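# Place the part on the cabinet rack, release, retreat

## Task

Set the part onto the rack inside the cabinet, then open the gripper and withdraw the arm so it is no longer touching the part.

## Robot and tools

Robot: two arms, left_arm and right_arm, each ending in a parallel gripper. All positions share one scene frame. Its origin sits on the tabletop midway between the arms, +z is up, +x reaches out across the table, and left_arm is mounted on the +y side. The names left and right do not tell you which side of a camera image something is on. Gripper axes: the fingers extend along the gripper's own +z, and they close and open along its y. The reported end_effector_position is the point between the finger pads, roughly 1 cm short of the tips. Quaternions are written w first (qw, qx, qy, qz).

Row layout, used by every moving call: exactly 16 numbers, even when one arm is idle. First left_arm: x, y, z (metres, scene frame), qw, qx, qy, qz, opening; then the same eight for right_arm. Position and quaternion are absolute targets in the scene frame, not offsets. Opening runs from -1 (closed) to +1 (fully open, 0.094 m). To keep an arm still, repeat its full pose from the latest result plus its intended opening in every call; to keep a gripper's orientation, reuse one fixed quaternion rather than copying the drifting reported one.

execute_actions(actions): a list of up to 15 actions. Each action is a table of up to 15 rows; each row is held for one 1/30 s control step, and if the table is short its final row repeats to fill 15 steps. An empty list just returns the current state and images. An action is rejected for both arms if any target lies over 0.6 m from that gripper's current position along any of the gripper's own axes. If the first action fails that test against the last reported state, or any action is malformed, nothing runs at all.

move(target, speed, blocking): target is one 16-number row. Each gripper travels a straight line toward its pose; both arms finish together, taking 0.5 to 10 s (cut off at 10 s). speed is the top path speed in m/s, 0.002 to 0.5, default 0.25; rotation is capped at twice that value in rad/s. Openings are applied when the move starts. The path ignores obstacles and the other arm, and the real gripper lags, wanders and can overshoot the speed, mostly near full reach. Faster moves and targets placed deeper past a contact produce harder impacts and pressing. With blocking=false you get a result after 0.5 s while motion continues; you must then call wait or stop before any new move or execute_actions. The result adds a move: line with the ending (done, off_target, moving, held, fault) and any limits. If only one arm is named, the other finished fine. limits=paced means the pose was clipped; limits=held means a check blocked some steps, after which the arm may suddenly run fast. Each gripper's distance to its pose is also given.

wait(seconds): 0 to 10; lets time pass with the last commands held, ending early if a running move finishes. stop(): brakes a running move; it needs some room, and the fingers keep moving. zoom_image(camera, region): camera is cam_left_wrist or cam_right_wrist (each 616x616); region is [x0, y0, x1, y1] in pixels from the top-left, at most 504 by 504. finished_scene(scene): pass the current scene's number; it ends the scene irreversibly and reports success, so call it only once the part rests on the rack and the gripper is open and clear.

Controller behaviour: every control step, the commanded pose is clipped to within 70 mm and 16 degrees of the measured pose, then solved by damped inverse kinematics, favouring position over orientation. Distant targets may need several actions, and after an action the arm only carries on to its last clipped pose. Motions tend to stop a centimetre or so short, usually low. Elbows never fully straighten. Hand target lines show the pose currently being driven toward. A pose unreachable line means the clearance check altered or blocked the named arm. Reported hand positions can be off, more at long reach. Joint ranges (rad), base to gripper: waist -2.618 to 3.054, shoulder 0.000 to 3.142, elbow 0.000 to 3.142, wrist pitch -1.571 to 1.571, wrist yaw -1.571 to 1.571, wrist roll -2.094 to 2.094.

Gripping: grip_measured is the measured finger opening on the command scale; the final Joint positions value is the opening in metres. Readings may be off by about 1 mm per gripper. To hold something, command an opening below grip_measured: roughly 0.03 lower holds firmly, a smaller gap holds lightly. Pad force tops out near 50 to 62 N, less for parts under about 2 mm thick, with a brief spike on first touch.

Joint torques are listed in Joint positions order (gripper excluded); they are nonzero in free air and include offsets, scaling, friction and noise. Holding loads warms motors: MOTOR HOT appears at 75 °C, 90 °C halts that arm for 10 s, and at 100 °C the arm goes limp and drops; these show as OVER-TEMPERATURE FAULT lines.

The simulation keeps running while you compose replies, holding your last command. Occasionally the part may be tugged or a loose item nudged.

Avoid: dropping or knocking anything off the table, letting the arms collide or press on each other, slamming into the cabinet or rack, hard pushes, slips, and faults. Smooth, efficient, low-effort motion is preferred.

Each tool is called in YAML: its name, and indented under it one key for each argument.

## Session

execute_actions:
  actions: []

Scene clock: 0.00 s.
left_arm: end_effector_position=(+0.0782, +0.3078, +0.1305) grip_measured=+1.000 end_effector_quat_wxyz=(+0.090, +0.822, -0.531, +0.184) | right_arm: end_effector_position=(+0.5344, -0.1642, +0.1063) grip_measured=+1.000 end_effector_quat_wxyz=(+0.442, +0.004, +0.893, +0.091)
Joint positions: left_arm=[ 0.994  1.217  0.962 -1.506  0.369 -0.962  0.094] | right_arm=[0.45  1.85  1.122 0.084 0.151 0.32  0.094]
Joint velocities: left_arm=[-0.012 -0.017  0.007  0.007 -0.007 -0.037  0.   ] | right_arm=[ 0.022 -0.012  0.002 -0.037 -0.051 -0.007  0.   ]
Joint torques (N m, as the arm reports them, + toward a larger angle): no reading
Motor temperatures (°C, as the motors report them): left_arm=[23 25 22 23 21 22] | right_arm=[25 25 22 23 23 22]
Hand target (left_arm): +0.079, +0.310, +0.134; +0.081, +0.822, -0.532, +0.184
Hand target (right_arm): +0.538, -0.163, +0.120; +0.455, +0.006, +0.885, +0.094

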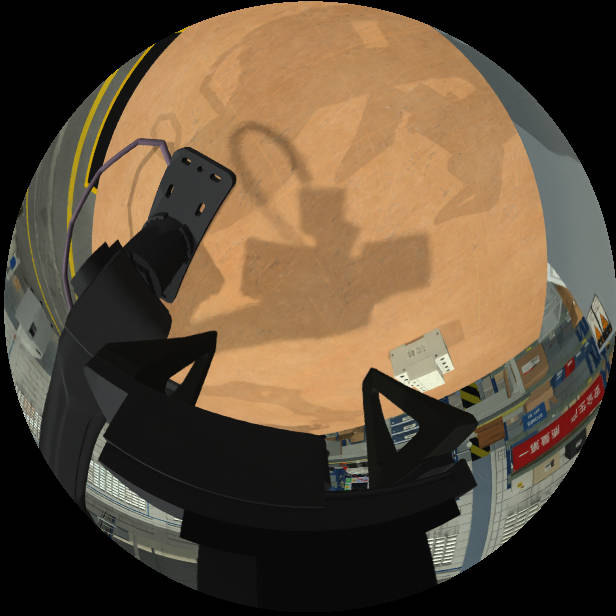

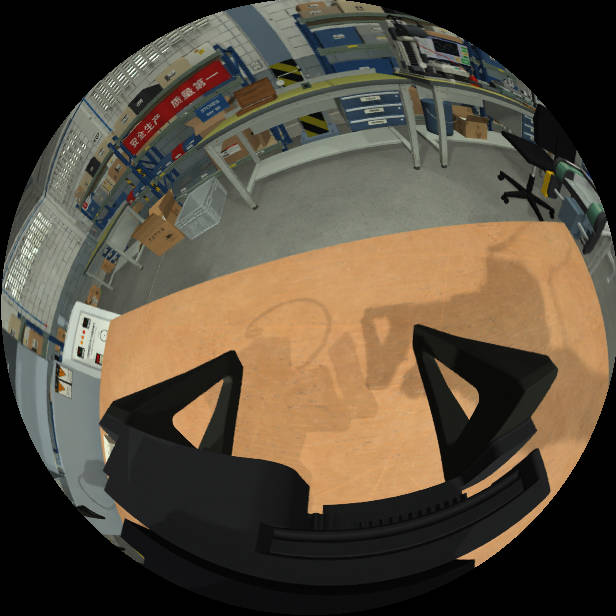

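move:
  target: [0.12,0.25,0.35,0,0.84,-0.54,0,0.5344,-0.1642,0.1063,0.442,0.004,0.893,0.091,1,1]

move:
  target: [0.12,0.25,0.35,0,0.84,-0.54,0,1,0.5344,-0.1642,0.1063,0.442,0.004,0.893,0.091,1]

action 0: the call puts the target (right_arm/x, right_arm/y, right_arm/z) 0.708 m from right_arm's end_effector_position in the last result along the gripper's own z axis as it stood there; a target may be at most 0.6 m away along each of those axes, so nothing of the call was run and nothing moved. Command a nearer target, and go on from there in a later call.

Scene clock: 21.40 s.
left_arm: end_effector_position=(+0.1212, +0.2484, +0.3425) grip_measured=+1.000 end_effector_quat_wxyz=(-0.215, +0.788, -0.509, +0.270) | right_arm: end_effector_position=(+0.5344, -0.1642, +0.1063) grip_measured=+1.000 end_effector_quat_wxyz=(+0.442, +0.004, +0.893, +0.091)
Joint positions: left_arm=[ 0.143  0.921  1.616 -1.561  0.031 -1.86   0.094] | right_arm=[0.45  1.85  1.122 0.084 0.151 0.32  0.094]
Joint velocities: left_arm=[-0.012 -0.012 -0.007  0.022 -0.051 -0.051  0.   ] | right_arm=[ 0.002  0.012  0.002 -0.066  0.007 -0.007  0.   ]
Joint torques (N m, as the arm reports them, + toward a larger angle): left_arm=[-0.55  1.41  7.    1.62 -0.16 -0.02] | right_arm=[-0.12 -9.2   6.79  1.39  0.02 -0.06]
Motor temperatures (°C, as the motors report them): left_arm=[23 25 23 23 21 22] | right_arm=[25 28 23 27 23 22]
Hand target (left_arm): +0.121, +0.250, +0.349; -0.223, +0.787, -0.507, +0.272
Hand target (right_arm): +0.534, -0.164, +0.106; +0.442, +0.004, +0.893, +0.091
Off the commanded pose (left_arm): 0.008 m, 40 deg; orientation clipped at the last step of the last action.
Off the commanded pose (right_arm): 0.000 m, 0 deg.
joint sent to its limit (left arm) — the command would take joint 4 (wrist pitch) past its lower limit, so that joint was sent only as far as its limit.
move: off_target (left_arm); limits=paced

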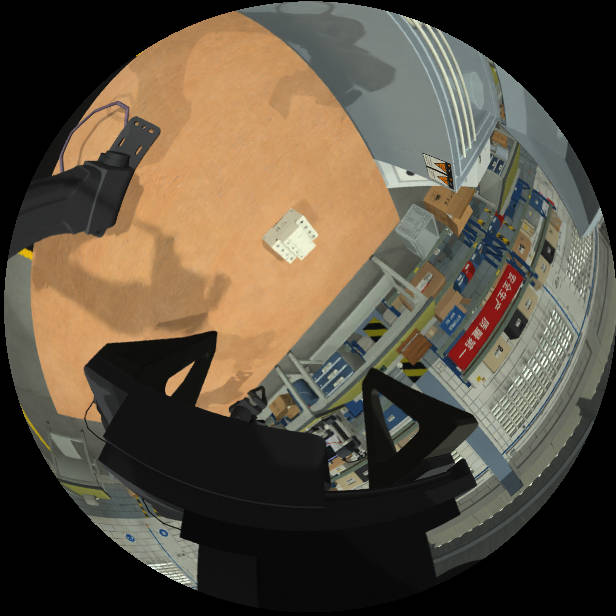

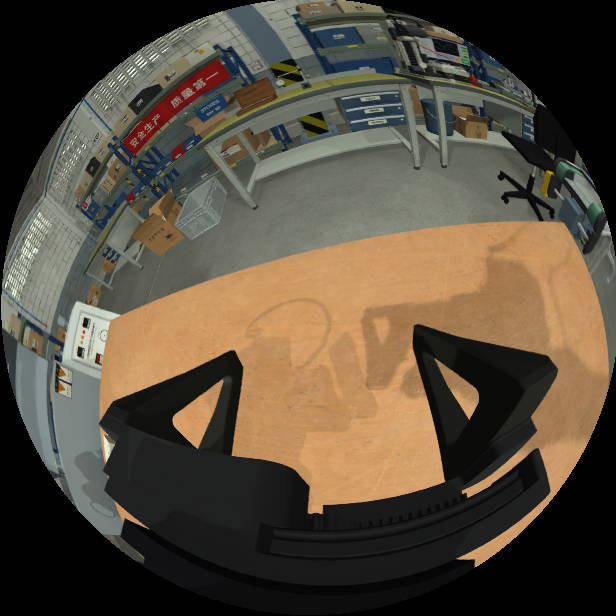

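move:
  target: [0.1212,0.2484,0.3425,-0.215,0.788,-0.509,0.27,1,0.4,-0.1,0.25,0.5,-0.5,0.5,0.5,1]

Scene clock: 35.20 s.
left_arm: end_effector_position=(+0.1212, +0.2485, +0.3425) grip_measured=+1.000 end_effector_quat_wxyz=(-0.215, +0.790, -0.507, +0.271) | right_arm: end_effector_position=(+0.3991, -0.1009, +0.2449) grip_measured=+1.000 end_effector_quat_wxyz=(+0.492, -0.494, +0.511, +0.503)
Joint positions: left_arm=[ 0.143  0.921  1.616 -1.561  0.03  -1.865  0.094] | right_arm=[ 0.216  1.741  0.97   0.708 -1.414 -0.033  0.094]
Joint velocities: left_arm=[-0.002 -0.007 -0.007 -0.007 -0.051 -0.022  0.   ] | right_arm=[ 0.017  0.012  0.007  0.139 -0.037  0.007  0.   ]
Joint torques (N m, as the arm reports them, + toward a larger angle): left_arm=[0.05 0.76 4.67 1.7  0.   0.03] | right_arm=[ 0.01 -7.28  8.33  1.25 -0.14  0.04]
Motor temperatures (°C, as the motors report them): left_arm=[23 25 23 25 21 22] | right_arm=[25 29 24 28 23 22]
Hand target (left_arm): +0.121, +0.248, +0.342; -0.215, +0.788, -0.509, +0.270
Hand target (right_arm): +0.402, -0.100, +0.252; +0.497, -0.500, +0.501, +0.501
Off the commanded pose (left_arm): 0.000 m, 0 deg.
Off the commanded pose (right_arm): 0.005 m, 2 deg.
move: done

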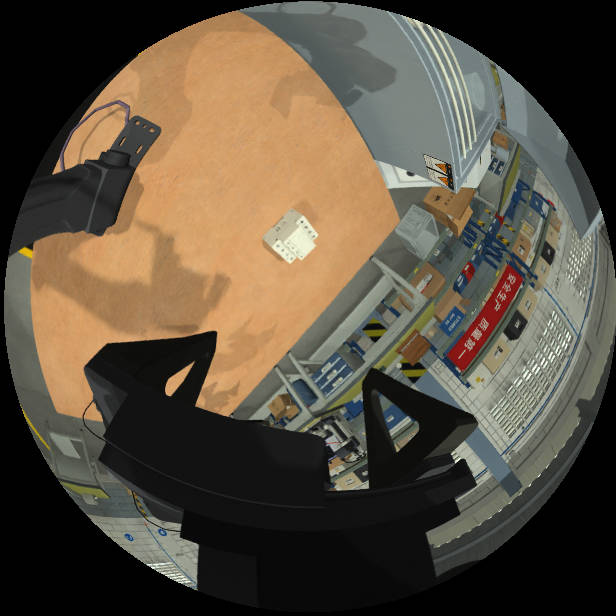

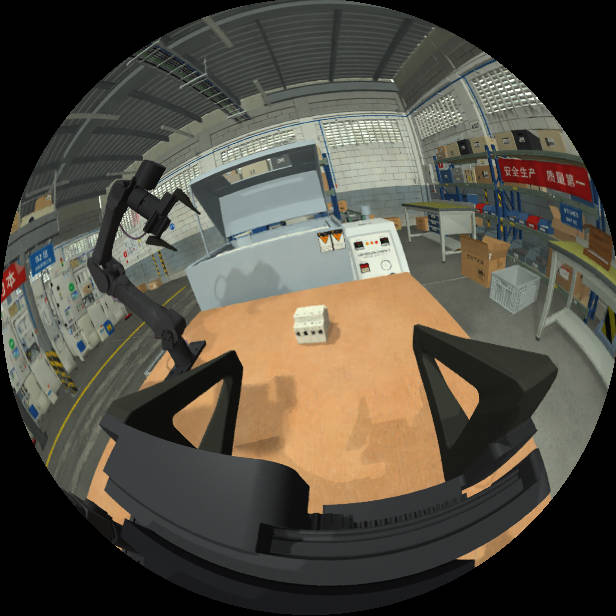

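move:
  target: [0.05,0.2484,0.3425,-0.215,0.788,-0.509,0.27,1,0.4,0.15,0.45,0.271,-0.653,0.653,0.271,1]

Scene clock: 46.47 s.
left_arm: end_effector_position=(+0.0517, +0.2461, +0.3493) grip_measured=+1.000 end_effector_quat_wxyz=(-0.291, +0.756, -0.478, +0.339) | right_arm: end_effector_position=(+0.4058, +0.1499, +0.4263) grip_measured=+1.000 end_effector_quat_wxyz=(+0.504, -0.512, +0.604, +0.345)
Joint positions: left_arm=[ 0.08   0.599  1.517 -1.563 -0.049 -1.906  0.094] | right_arm=[ 0.858  2.296  2.826 -0.821 -0.492 -0.244  0.094]
Joint velocities: left_arm=[ 0.012  0.002 -0.002 -0.037 -0.022 -0.051  0.   ] | right_arm=[-0.012  0.007  0.012 -0.051 -0.007  0.051  0.   ]
Joint torques (N m, as the arm reports them, + toward a larger angle): left_arm=[-0.53  2.7   1.98  1.92 -0.18 -0.01] | right_arm=[  0.84 -11.9    8.53   1.63  -0.05   0.04]
Motor temperatures (°C, as the motors report them): left_arm=[23 25 23 25 21 22] | right_arm=[25 29 24 28 23 22]
Hand target (left_arm): +0.051, +0.248, +0.343; -0.290, +0.759, -0.481, +0.330
Hand target (right_arm): +0.398, +0.150, +0.446; +0.524, -0.507, +0.588, +0.349
Off the commanded pose (left_arm): 0.007 m, 13 deg.
Off the commanded pose (right_arm): 0.024 m, 33 deg; orientation clipped at the last step of the last action.
elbow stopped short (right arm): the move would have taken joint 3 (elbow) straighter than the controller allows; a more bent joint 3 avoids this.
joint sent to its limit (left arm) — the command would take joint 4 (wrist pitch) past its lower limit, so that joint was sent only as far as its limit.
move: off_target (left_arm, right_arm); limits=paced

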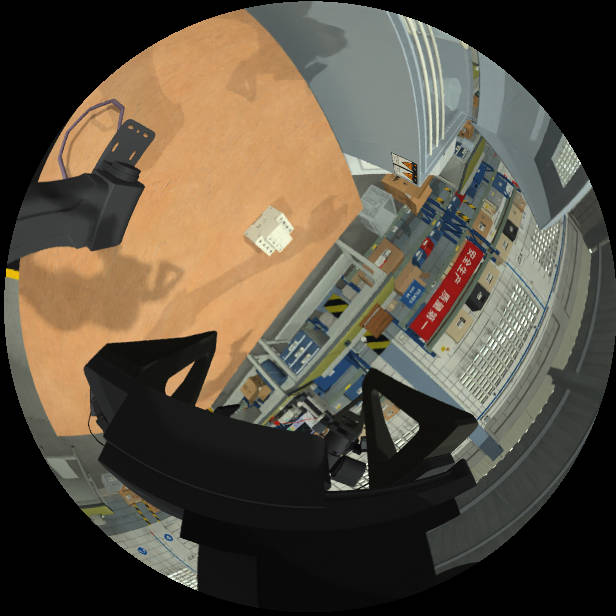

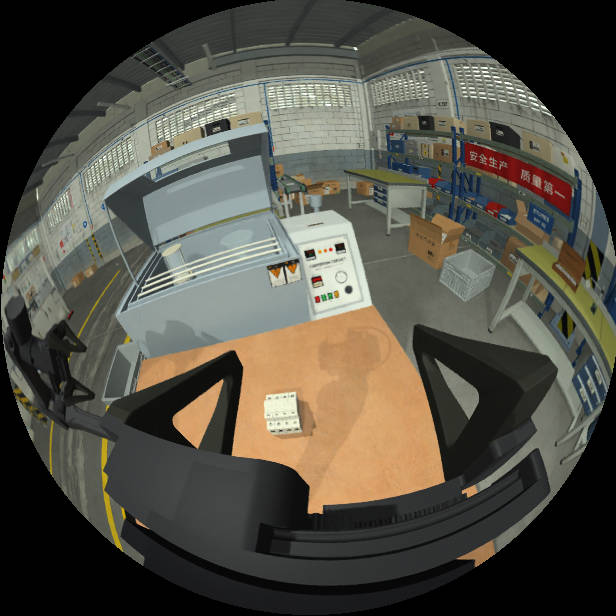

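move:
  target: [0.33,0.25,0.25,0,0,1,0,1,0.42,-0.1,0.3,0.5,-0.5,0.5,0.5,1]

Scene clock: 64.53 s.
left_arm: end_effector_position=(+0.3239, +0.2522, +0.2332) grip_measured=+1.000 end_effector_quat_wxyz=(+0.098, -0.012, +0.995, +0.001) | right_arm: end_effector_position=(+0.4205, -0.0986, +0.3079) grip_measured=+1.000 end_effector_quat_wxyz=(+0.503, -0.500, +0.496, +0.501)
Joint positions: left_arm=[ 0.063  1.862  2.053 -1.565  0.008  0.041  0.094] | right_arm=[ 0.213  1.74   1.194  0.597 -1.423  0.044  0.094]
Joint velocities: left_arm=[ 0.002 -0.007 -0.022 -0.037 -0.051 -0.022  0.   ] | right_arm=[ 0.002  0.007 -0.027  0.139  0.022  0.081  0.   ]
Joint torques (N m, as the arm reports them, + toward a larger angle): left_arm=[-0.57 -8.13  9.3   0.77 -0.13  0.05] | right_arm=[-0.52 -7.47  5.52  1.21 -0.05 -0.04]
Motor temperatures (°C, as the motors report them): left_arm=[23 25 23 26 21 22] | right_arm=[25 31 24 29 23 22]
Hand target (left_arm): +0.328, +0.251, +0.248; +0.122, -0.004, +0.992, +0.008
Hand target (right_arm): +0.422, -0.101, +0.302; +0.500, -0.497, +0.499, +0.504
Off the commanded pose (left_arm): 0.018 m, 11 deg.
Off the commanded pose (right_arm): 0.008 m, 1 deg.
joint sent to its limit (left arm) — the command would take joint 4 (wrist pitch) past its lower limit, so that joint was sent only as far as its limit.
move: off_target (left_arm); limits=paced

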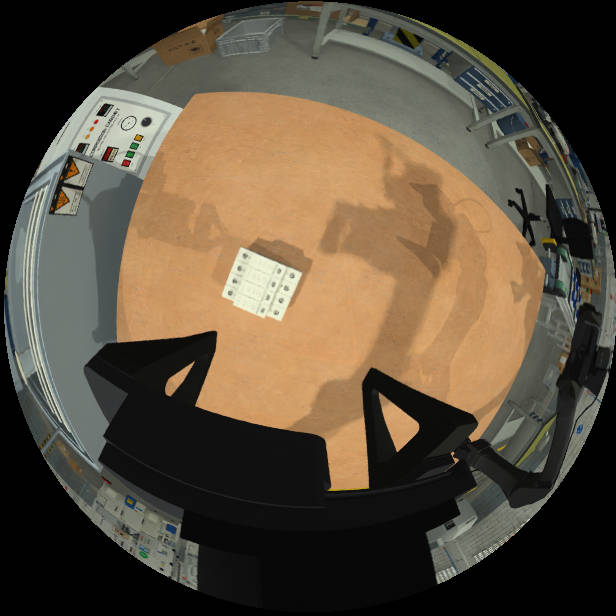

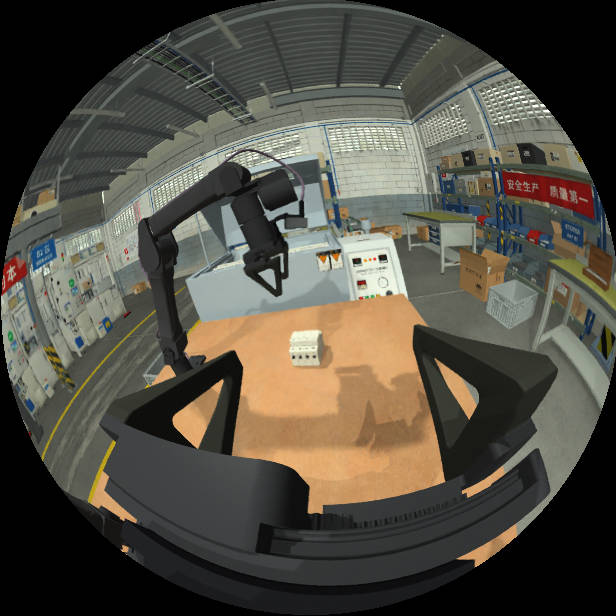

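move:
  target: [0.40,0.25,0.17,0,0.643,-0.766,0,1,0.42,-0.1,0.3,0.5,-0.5,0.5,0.5,1]

Scene clock: 81.27 s.
left_arm: end_effector_position=(+0.3925, +0.2511, +0.1550) grip_measured=+1.000 end_effector_quat_wxyz=(+0.031, -0.640, +0.767, -0.020) | right_arm: end_effector_position=(+0.4205, -0.0986, +0.3058) grip_measured=+1.000 end_effector_quat_wxyz=(+0.504, -0.503, +0.495, +0.498)
Joint positions: left_arm=[ 0.045  2.238  2.307 -1.566 -0.005 -1.342  0.094] | right_arm=[ 0.213  1.74   1.193  0.578 -1.424  0.018  0.094]
Joint velocities: left_arm=[ 0.007  0.007 -0.007  0.007  0.037 -0.081  0.   ] | right_arm=[-0.007 -0.002 -0.007 -0.051 -0.007 -0.007  0.   ]
Joint torques (N m, as the arm reports them, + toward a larger angle): left_arm=[ -0.05 -10.91   9.25   0.51   0.02  -0.06] | right_arm=[-0.23 -8.29  5.74  0.93  0.   -0.14]
Motor temperatures (°C, as the motors report them): left_arm=[23 27 24 25 21 22] | right_arm=[25 30 24 29 23 22]
Hand target (left_arm): +0.399, +0.250, +0.169; +0.049, -0.642, +0.764, -0.036
Hand target (right_arm): +0.420, -0.100, +0.300; +0.500, -0.500, +0.500, +0.500
Off the commanded pose (left_arm): 0.017 m, 4 deg.
Off the commanded pose (right_arm): 0.006 m, 1 deg.
joint sent to its limit (left arm) — the command would take joint 4 (wrist pitch) past its lower limit, so that joint was sent only as far as its limit.
move: off_target (left_arm)

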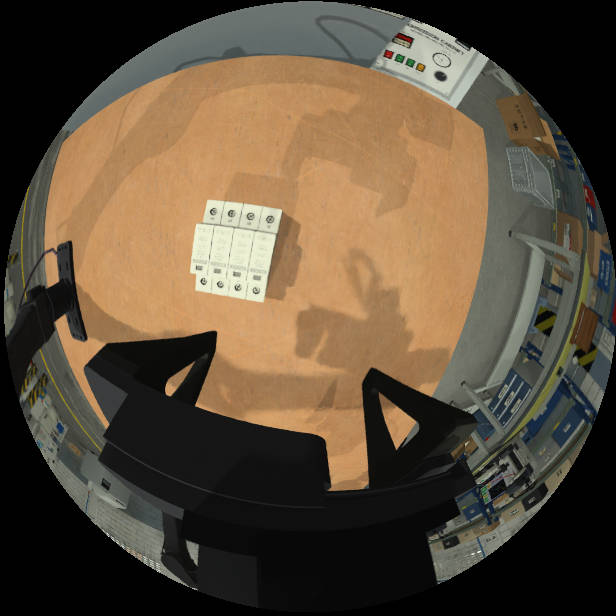

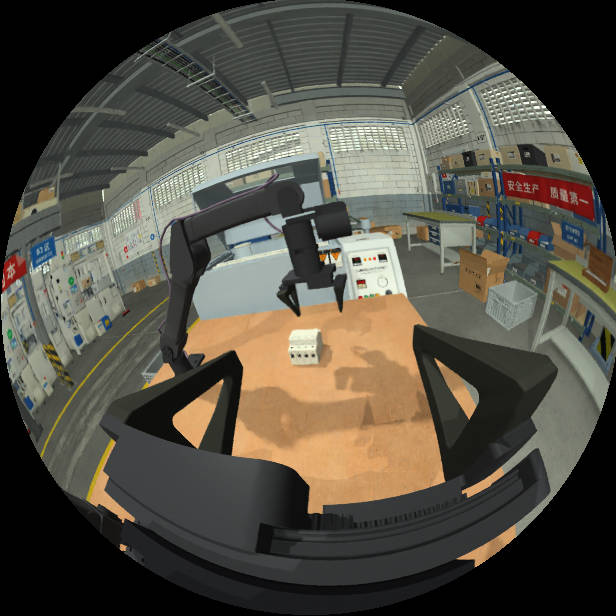

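move:
  target: [0.35,0.31,0.14,0,0.643,-0.766,0,1,0.42,-0.1,0.3,0.5,-0.5,0.5,0.5,1]

Scene clock: 93.20 s.
left_arm: end_effector_position=(+0.3499, +0.3126, +0.1327) grip_measured=+1.000 end_effector_quat_wxyz=(-0.012, -0.649, +0.761, +0.005) | right_arm: end_effector_position=(+0.4205, -0.0986, +0.3057) grip_measured=+1.000 end_effector_quat_wxyz=(+0.504, -0.502, +0.495, +0.498)
Joint positions: left_arm=[ 0.204  2.153  2.08  -1.523  0.002 -1.204  0.094] | right_arm=[ 0.213  1.74   1.193  0.577 -1.424  0.017  0.094]
Joint velocities: left_arm=[ 0.007  0.012  0.012 -0.037 -0.081 -0.007  0.   ] | right_arm=[ 0.017  0.002  0.007  0.037 -0.007 -0.037  0.   ]
Joint torques (N m, as the arm reports them, + toward a larger angle): left_arm=[ -0.39 -12.09   4.65   0.47  -0.03   0.05] | right_arm=[-0.37 -8.25  5.81  0.94  0.   -0.14]
Motor temperatures (°C, as the motors report them): left_arm=[23 29 24 25 21 22] | right_arm=[25 29 24 28 23 22]
Hand target (left_arm): +0.350, +0.310, +0.140; +0.000, -0.643, +0.766, -0.000
Hand target (right_arm): +0.420, -0.100, +0.300; +0.500, -0.500, +0.500, +0.500
Off the commanded pose (left_arm): 0.008 m, 2 deg.
Off the commanded pose (right_arm): 0.006 m, 1 deg.
move: done

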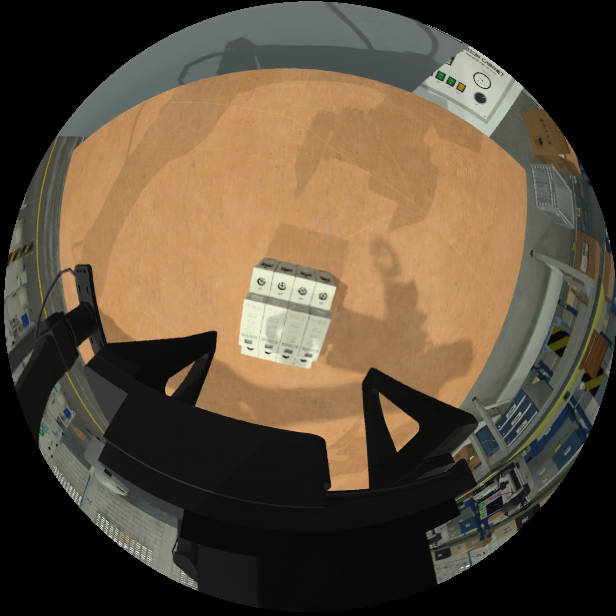

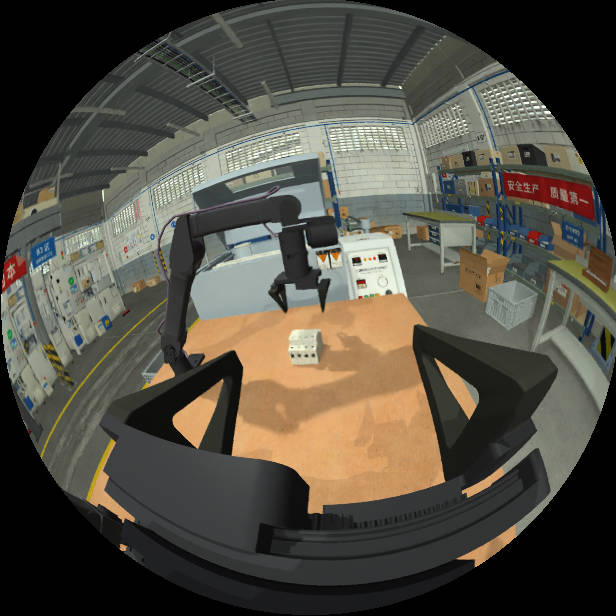

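move:
  target: [0.352,0.33,0.105,0,0.643,-0.766,0,1,0.42,-0.1,0.3,0.5,-0.5,0.5,0.5,1]
  speed: 0.1

Scene clock: 97.97 s.
left_arm: end_effector_position=(+0.3519, +0.3273, +0.1016) grip_measured=+1.000 end_effector_quat_wxyz=(-0.008, -0.643, +0.766, +0.003) | right_arm: end_effector_position=(+0.4205, -0.0986, +0.3057) grip_measured=+1.000 end_effector_quat_wxyz=(+0.504, -0.502, +0.495, +0.498)
Joint positions: left_arm=[ 0.238  2.153  1.956 -1.391  0.002 -1.155  0.094] | right_arm=[ 0.213  1.74   1.193  0.577 -1.424  0.017  0.094]
Joint velocities: left_arm=[ 0.012 -0.007 -0.007  0.037 -0.037 -0.051  0.   ] | right_arm=[-0.012  0.007  0.007  0.007 -0.037 -0.037  0.   ]
Joint torques (N m, as the arm reports them, + toward a larger angle): left_arm=[  0.42 -11.24   5.01   0.48  -0.03   0.03] | right_arm=[-0.28 -8.07  5.64  0.96 -0.04 -0.12]
Motor temperatures (°C, as the motors report them): left_arm=[23 30 24 25 21 22] | right_arm=[25 29 24 28 23 22]
Hand target (left_arm): +0.352, +0.330, +0.105; -0.000, -0.643, +0.766, -0.000
Hand target (right_arm): +0.420, -0.100, +0.300; +0.500, -0.500, +0.500, +0.500
Off the commanded pose (left_arm): 0.004 m, 1 deg.
Off the commanded pose (right_arm): 0.006 m, 1 deg.
move: done

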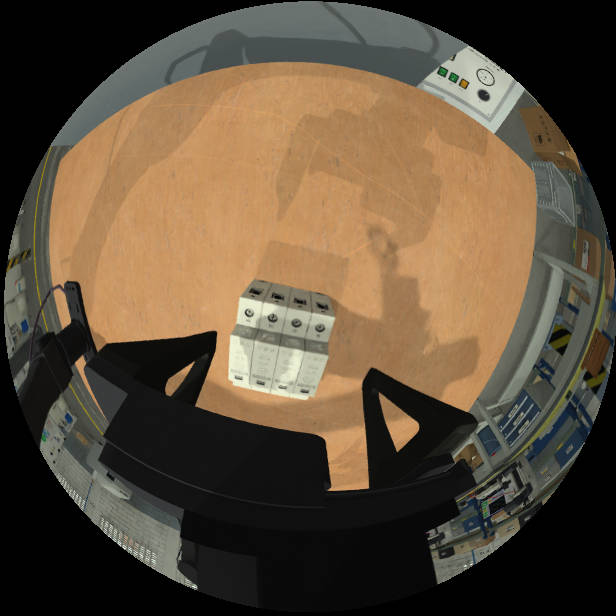

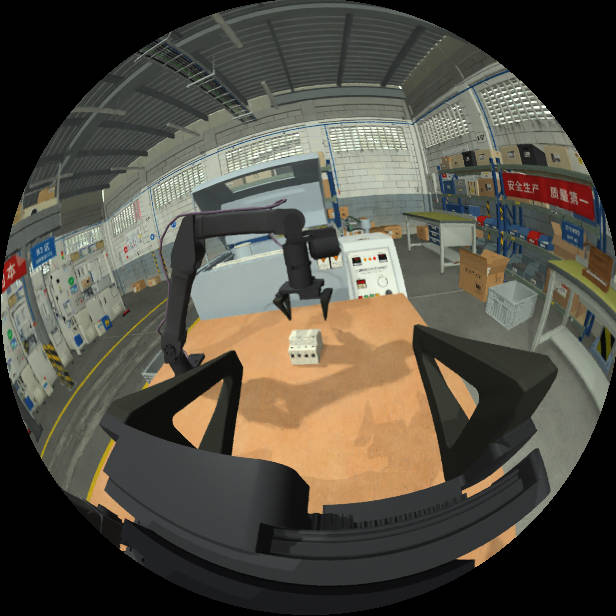

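move:
  target: [0.343,0.318,0.085,0,0.643,-0.766,0,1,0.42,-0.1,0.3,0.5,-0.5,0.5,0.5,1]
  speed: 0.05

Scene clock: 103.27 s.
left_arm: end_effector_position=(+0.3419, +0.3206, +0.0773) grip_measured=+1.000 end_effector_quat_wxyz=(-0.013, -0.643, +0.765, +0.005) | right_arm: end_effector_position=(+0.4205, -0.0986, +0.3057) grip_measured=+1.000 end_effector_quat_wxyz=(+0.504, -0.502, +0.495, +0.498)
Joint positions: left_arm=[ 0.228  2.116  1.802 -1.285  0.002 -1.167  0.094] | right_arm=[ 0.213  1.74   1.193  0.577 -1.424  0.016  0.094]
Joint velocities: left_arm=[-0.007  0.007 -0.002 -0.037  0.007  0.095  0.   ] | right_arm=[ 0.017 -0.002  0.002  0.022 -0.007  0.022  0.   ]
Joint torques (N m, as the arm reports them, + toward a larger angle): left_arm=[ -0.39 -11.98   4.87   0.46  -0.03  -0.07] | right_arm=[-0.35 -8.25  5.75  0.94 -0.04 -0.13]
Motor temperatures (°C, as the motors report them): left_arm=[23 30 24 25 21 22] | right_arm=[25 29 24 28 23 22]
Hand target (left_arm): +0.343, +0.318, +0.085; -0.000, -0.643, +0.766, -0.000
Hand target (right_arm): +0.420, -0.100, +0.300; +0.500, -0.500, +0.500, +0.500
Off the commanded pose (left_arm): 0.008 m, 2 deg.
Off the commanded pose (right_arm): 0.006 m, 1 deg.
move: done

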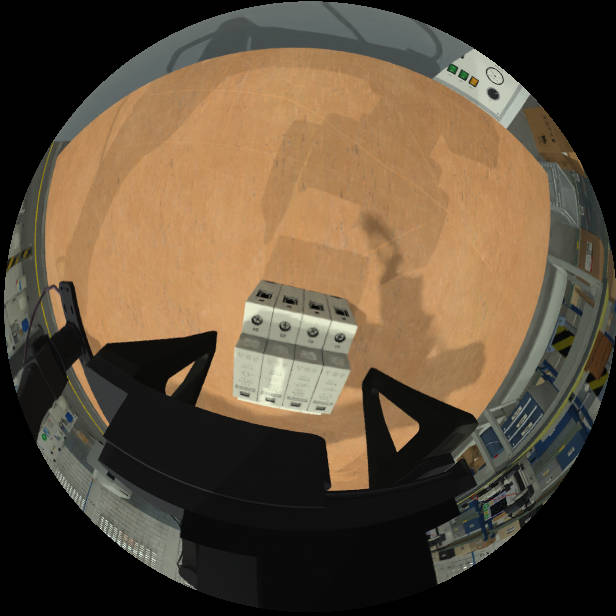

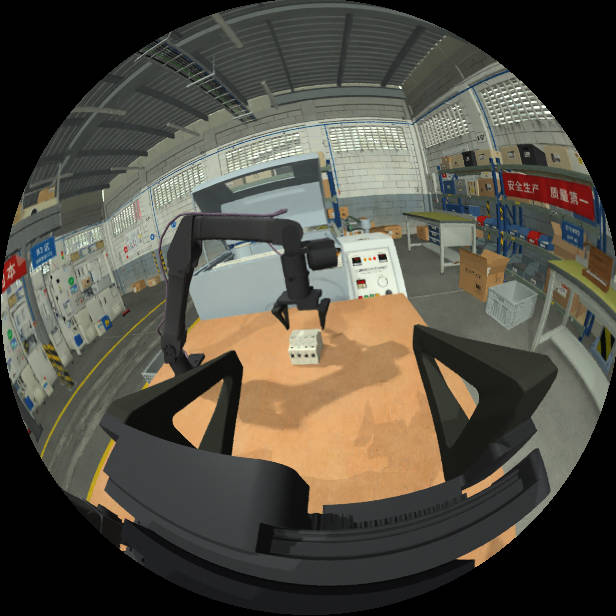

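move:
  target: [0.343,0.305,0.08,0,0.643,-0.766,0,1,0.42,-0.1,0.3,0.5,-0.5,0.5,0.5,1]
  speed: 0.05

move:
  target: [0.343,0.305,0.04,0,0.643,-0.766,0,1,0.42,-0.1,0.3,0.5,-0.5,0.5,0.5,1]
  speed: 0.05

Scene clock: 111.93 s.
left_arm: end_effector_position=(+0.3418, +0.3067, +0.0720) grip_measured=+1.000 end_effector_quat_wxyz=(-0.013, -0.642, +0.766, +0.006) | right_arm: end_effector_position=(+0.4205, -0.0986, +0.3057) grip_measured=+1.000 end_effector_quat_wxyz=(+0.504, -0.502, +0.495, +0.498)
Joint positions: left_arm=[ 0.194  2.106  1.766 -1.26   0.002 -1.198  0.094] | right_arm=[ 0.213  1.74   1.193  0.577 -1.424  0.016  0.094]
Joint velocities: left_arm=[-0.012  0.017 -0.012  0.037 -0.081 -0.066  0.   ] | right_arm=[-0.002  0.007  0.007  0.022  0.007 -0.037  0.   ]
Joint torques (N m, as the arm reports them, + toward a larger angle): left_arm=[ -0.29 -11.91   5.05   0.45  -0.03  -0.09] | right_arm=[-0.37 -8.26  5.85  0.99 -0.03 -0.13]
Motor temperatures (°C, as the motors report them): left_arm=[23 31 23 24 21 22] | right_arm=[25 30 24 28 23 22]
Hand target (left_arm): +0.343, +0.305, +0.080; -0.001, -0.643, +0.766, +0.000
Hand target (right_arm): +0.420, -0.100, +0.300; +0.500, -0.500, +0.500, +0.500
Off the commanded pose (left_arm): 0.008 m, 2 deg.
Off the commanded pose (right_arm): 0.006 m, 1 deg.
move: done

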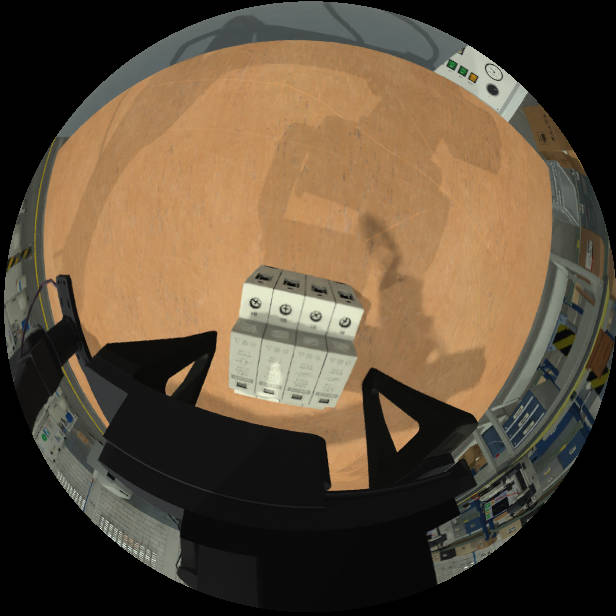

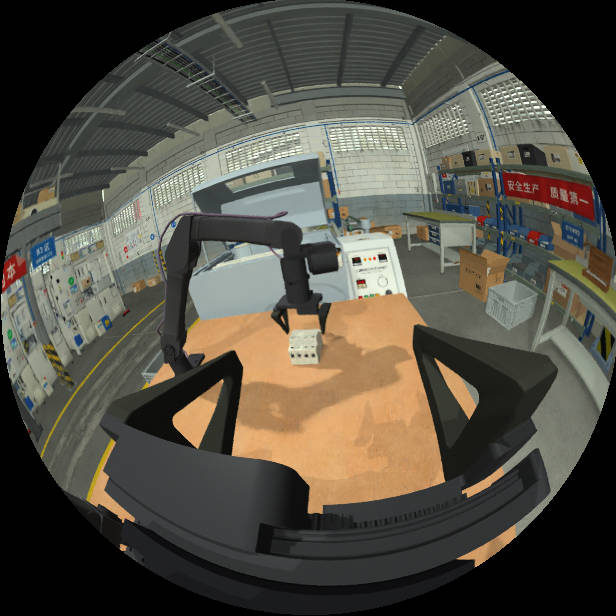

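Scene clock: 113.07 s.
left_arm: end_effector_position=(+0.3427, +0.3069, +0.0412) grip_measured=+1.000 end_effector_quat_wxyz=(-0.003, -0.643, +0.766, +0.000) | right_arm: end_effector_position=(+0.4205, -0.0986, +0.3057) grip_measured=+1.000 end_effector_quat_wxyz=(+0.504, -0.502, +0.495, +0.498)
Joint positions: left_arm=[ 0.194  2.106  1.642 -1.112  0.002 -1.199  0.094] | right_arm=[ 0.213  1.74   1.193  0.577 -1.424  0.016  0.094]
Joint velocities: left_arm=[-0.007 -0.007  0.002 -0.007 -0.007  0.022  0.   ] | right_arm=[ 0.002  0.002  0.007  0.095 -0.007  0.022  0.   ]
Joint torques (N m, as the arm reports them, + toward a larger angle): left_arm=[-0.27 -9.94  5.    0.52 -0.03 -0.07] | right_arm=[-0.16 -8.24  5.74  0.95 -0.05 -0.19]
Motor temperatures (°C, as the motors report them): left_arm=[23 31 23 24 21 22] | right_arm=[25 30 24 28 23 22]
Hand target (left_arm): +0.343, +0.305, +0.040; -0.000, -0.643, +0.766, -0.000
Hand target (right_arm): +0.420, -0.100, +0.300; +0.500, -0.500, +0.500, +0.500
Off the commanded pose (left_arm): 0.002 m, 0 deg.
Off the commanded pose (right_arm): 0.006 m, 1 deg.
move: done

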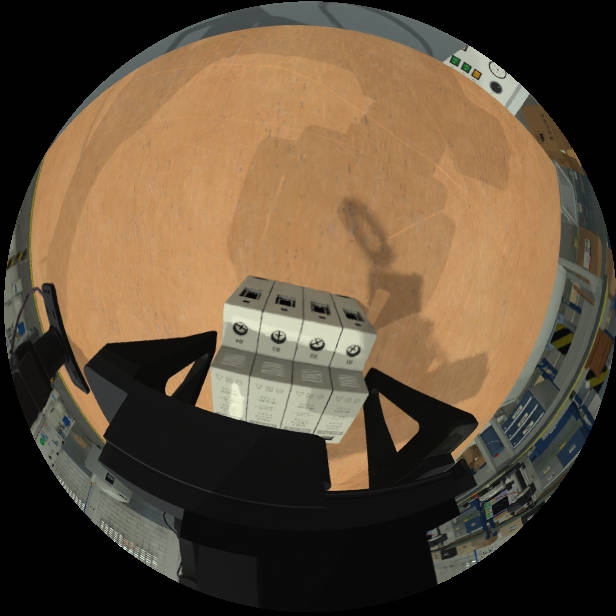

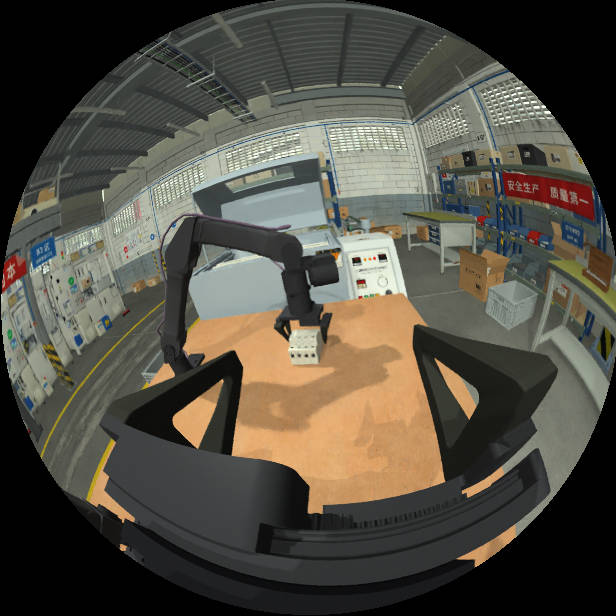

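move:
  target: [0.343,0.305,0.04,0,0.643,-0.766,0,0.48,0.42,-0.1,0.3,0.5,-0.5,0.5,0.5,1]
  speed: 0.05

Scene clock: 116.30 s.
left_arm: end_effector_position=(+0.3426, +0.3068, +0.0409) grip_measured=+0.521 end_effector_quat_wxyz=(-0.003, -0.643, +0.766, +0.000) | right_arm: end_effector_position=(+0.4205, -0.0986, +0.3057) grip_measured=+1.000 end_effector_quat_wxyz=(+0.504, -0.502, +0.495, +0.498)
Joint positions: left_arm=[ 0.194  2.107  1.642 -1.112  0.003 -1.199  0.071] | right_arm=[ 0.213  1.74   1.193  0.577 -1.424  0.016  0.094]
Joint velocities: left_arm=[-0.007  0.007 -0.002 -0.007  0.007  0.051 -0.   ] | right_arm=[-0.002  0.022  0.012  0.037  0.022 -0.037  0.   ]
Joint torques (N m, as the arm reports them, + toward a larger angle): left_arm=[-0.28 -9.94  5.1   0.52 -0.04 -0.08] | right_arm=[-0.25 -8.14  5.87  0.96 -0.02 -0.18]
Motor temperatures (°C, as the motors report them): left_arm=[23 30 23 24 21 22] | right_arm=[25 30 24 28 23 22]
Hand target (left_arm): +0.343, +0.305, +0.040; +0.000, -0.643, +0.766, +0.000
Hand target (right_arm): +0.420, -0.100, +0.300; +0.500, -0.500, +0.500, +0.500
Off the commanded pose (left_arm): 0.002 m, 0 deg.
Off the commanded pose (right_arm): 0.006 m, 1 deg.
move: done

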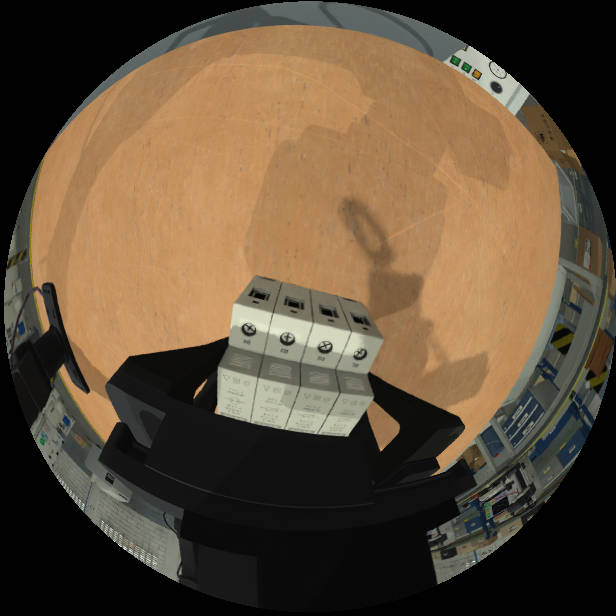

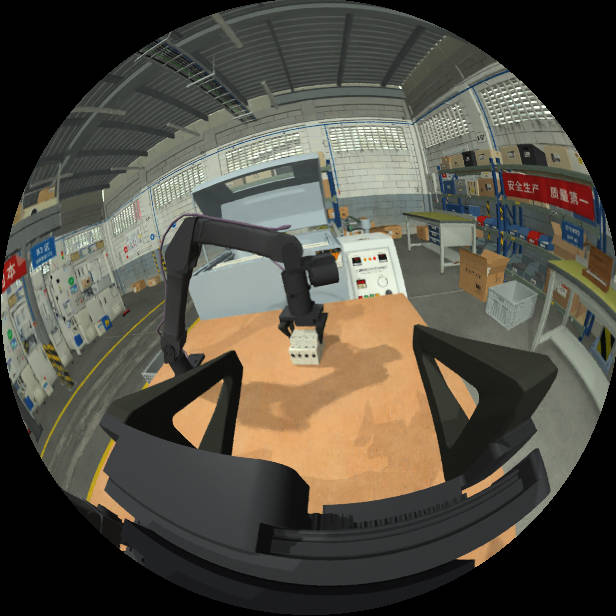

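move:
  target: [0.30,0.33,0.30,0,0.643,-0.766,0,0.48,0.42,-0.1,0.3,0.5,-0.5,0.5,0.5,1]
  speed: 0.15

Scene clock: 123.83 s.
left_arm: end_effector_position=(+0.3023, +0.3270, +0.2739) grip_measured=+0.520 end_effector_quat_wxyz=(+0.144, -0.634, +0.757, -0.067) | right_arm: end_effector_position=(+0.4205, -0.0986, +0.3057) grip_measured=+1.000 end_effector_quat_wxyz=(+0.504, -0.502, +0.495, +0.498)
Joint positions: left_arm=[ 0.27   1.77   2.083 -1.565  0.003 -1.122  0.071] | right_arm=[ 0.213  1.74   1.193  0.577 -1.424  0.016  0.094]
Joint velocities: left_arm=[-0.002 -0.007 -0.007 -0.007 -0.007 -0.007 -0.   ] | right_arm=[ 0.012 -0.002 -0.002 -0.051  0.007  0.007  0.   ]
Joint torques (N m, as the arm reports them, + toward a larger angle): left_arm=[ 0.61 -9.08  9.74  1.02 -0.02  0.06] | right_arm=[-0.26 -8.03  5.6   0.96 -0.02 -0.14]
Motor temperatures (°C, as the motors report them): left_arm=[23 31 24 24 21 22] | right_arm=[25 30 24 28 23 22]
Hand target (left_arm): +0.301, +0.330, +0.299; +0.180, -0.630, +0.751, -0.081
Hand target (right_arm): +0.420, -0.100, +0.300; +0.500, -0.500, +0.500, +0.500
Off the commanded pose (left_arm): 0.026 m, 18 deg; orientation clipped at the last step of the last action.
Off the commanded pose (right_arm): 0.006 m, 1 deg.
joint sent to its limit (left arm) — the command would take joint 4 (wrist pitch) past its lower limit, so that joint was sent only as far as its limit.
move: off_target (left_arm); limits=paced

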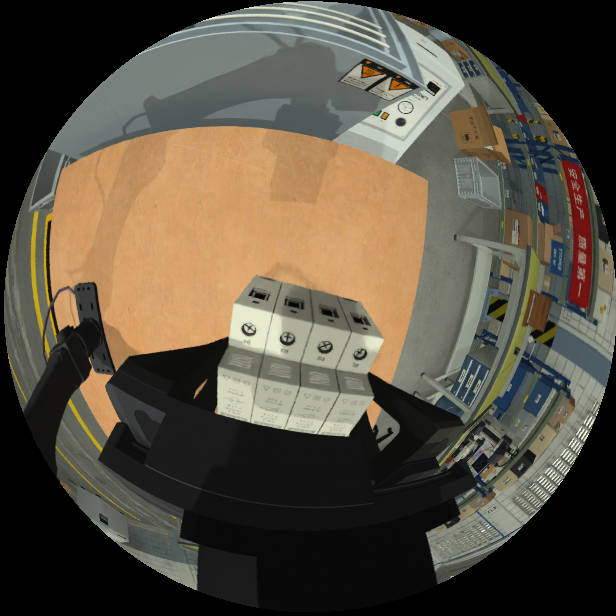

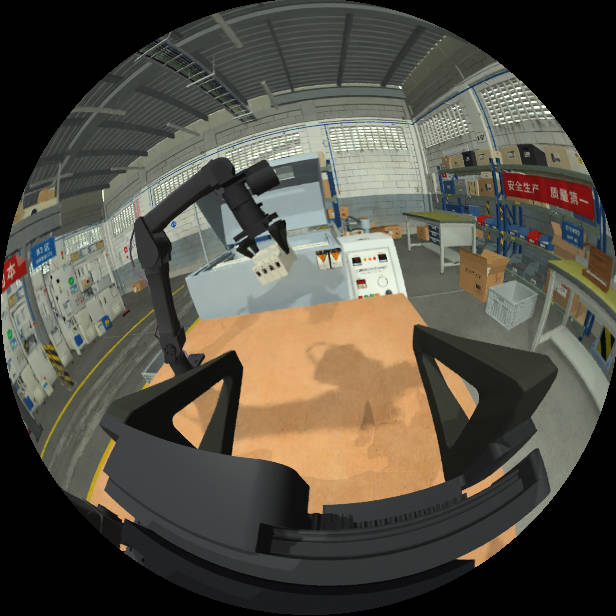

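move:
  target: [0.22,0.40,0.42,0,0.707,-0.707,0,0.48,0.42,-0.1,0.3,0.5,-0.5,0.5,0.5,1]
  speed: 0.15

Scene clock: 132.40 s.
left_arm: end_effector_position=(+0.2293, +0.4039, +0.3947) grip_measured=+0.520 end_effector_quat_wxyz=(-0.332, +0.671, -0.658, +0.083) | right_arm: end_effector_position=(+0.4205, -0.0986, +0.3057) grip_measured=+1.000 end_effector_quat_wxyz=(+0.504, -0.502, +0.495, +0.498)
Joint positions: left_arm=[ 0.564  1.566  2.258 -1.564  0.011 -1.027  0.071] | right_arm=[ 0.213  1.74   1.193  0.577 -1.424  0.016  0.094]
Joint velocities: left_arm=[ 0.012 -0.002 -0.022 -0.022  0.037 -0.007  0.   ] | right_arm=[-0.007 -0.002  0.002  0.022 -0.081 -0.007  0.   ]
Joint torques (N m, as the arm reports them, + toward a larger angle): left_arm=[ 0.42 -6.4   8.83  1.65 -0.01  0.07] | right_arm=[-0.4  -8.13  5.76  0.98 -0.07 -0.11]
Motor temperatures (°C, as the motors report them): left_arm=[23 30 24 25 21 22] | right_arm=[25 30 24 28 23 22]
Hand target (left_arm): +0.220, +0.400, +0.419; -0.368, +0.659, -0.650, +0.088
Hand target (right_arm): +0.420, -0.100, +0.300; +0.500, -0.500, +0.500, +0.500
Off the commanded pose (left_arm): 0.027 m, 40 deg; orientation clipped at the last step of the last action.
Off the commanded pose (right_arm): 0.006 m, 1 deg.
joint sent to its limit (left arm) — the command would take joint 4 (wrist pitch) past its lower limit, so that joint was sent only as far as its limit.
move: off_target (left_arm); limits=paced

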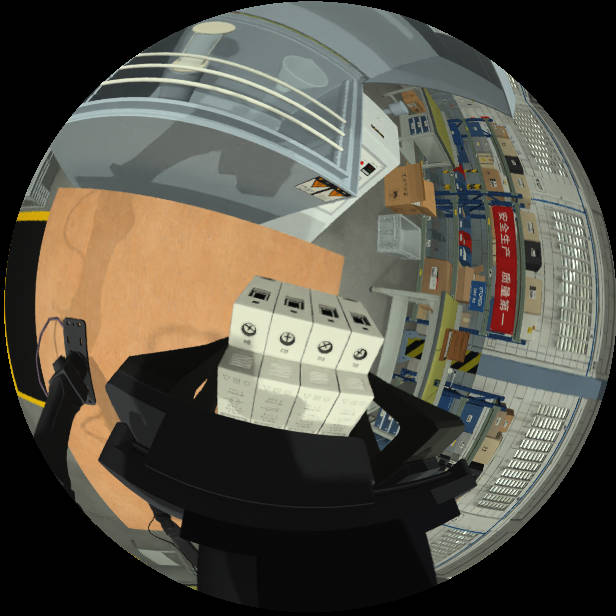

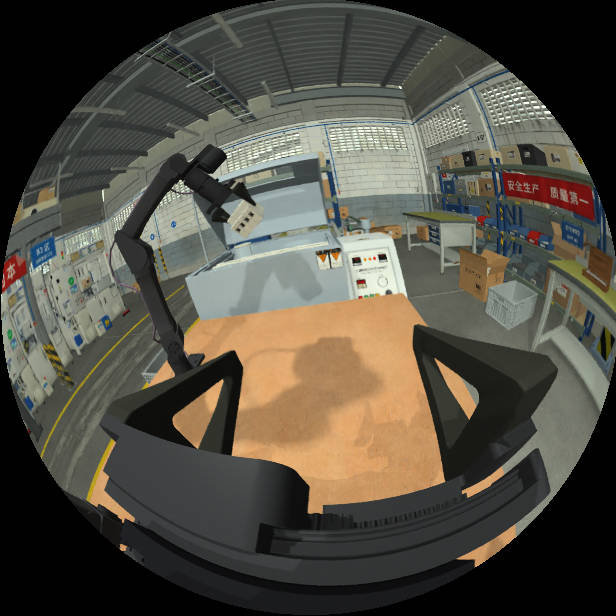

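move:
  target: [0.15,0.54,0.42,-0.183,0.683,-0.683,-0.183,0.48,0.42,-0.1,0.3,0.5,-0.5,0.5,0.5,1]
  speed: 0.15

Scene clock: 141.87 s.
left_arm: end_effector_position=(+0.1610, +0.5408, +0.3933) grip_measured=+0.521 end_effector_quat_wxyz=(-0.309, +0.638, -0.679, -0.193) | right_arm: end_effector_position=(+0.4205, -0.0986, +0.3057) grip_measured=+1.000 end_effector_quat_wxyz=(+0.504, -0.502, +0.495, +0.498)
Joint positions: left_arm=[ 0.824  1.752  2.431 -1.564 -0.323 -0.566  0.071] | right_arm=[ 0.213  1.74   1.193  0.577 -1.424  0.016  0.094]
Joint velocities: left_arm=[-0.002  0.017  0.002 -0.051 -0.051  0.051 -0.001] | right_arm=[-0.002  0.002 -0.017  0.007 -0.051 -0.007  0.   ]
Joint torques (N m, as the arm reports them, + toward a larger angle): left_arm=[ 0.33 -7.1   9.28  1.6  -0.53  0.07] | right_arm=[-0.17 -8.34  5.69  0.93 -0.03 -0.13]
Motor temperatures (°C, as the motors report them): left_arm=[23 29 24 25 21 22] | right_arm=[25 30 24 28 23 22]
Hand target (left_arm): +0.149, +0.539, +0.418; -0.337, +0.636, -0.660, -0.215
Hand target (right_arm): +0.420, -0.100, +0.300; +0.500, -0.500, +0.500, +0.500
Off the commanded pose (left_arm): 0.029 m, 15 deg.
Off the commanded pose (right_arm): 0.006 m, 1 deg.
joint sent to its limit (left arm) — the command would take joint 4 (wrist pitch) past its lower limit, so that joint was sent only as far as its limit.
move: off_target (left_arm); limits=paced

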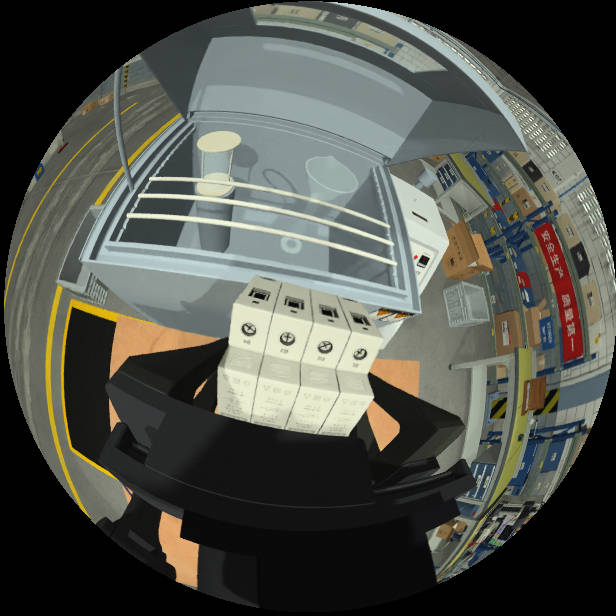

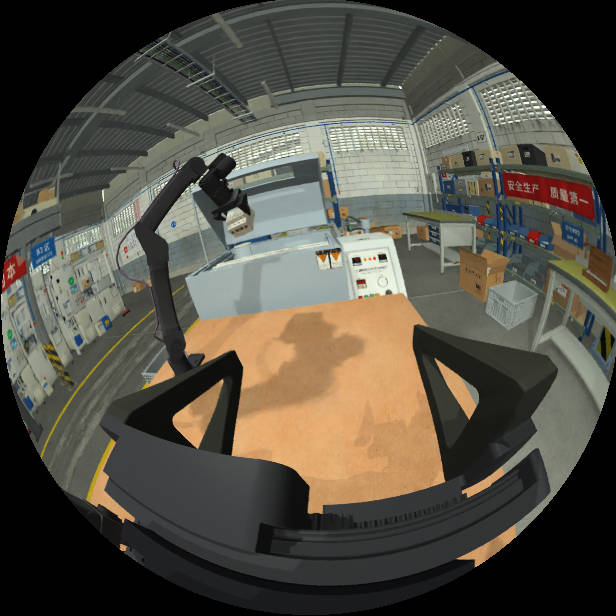

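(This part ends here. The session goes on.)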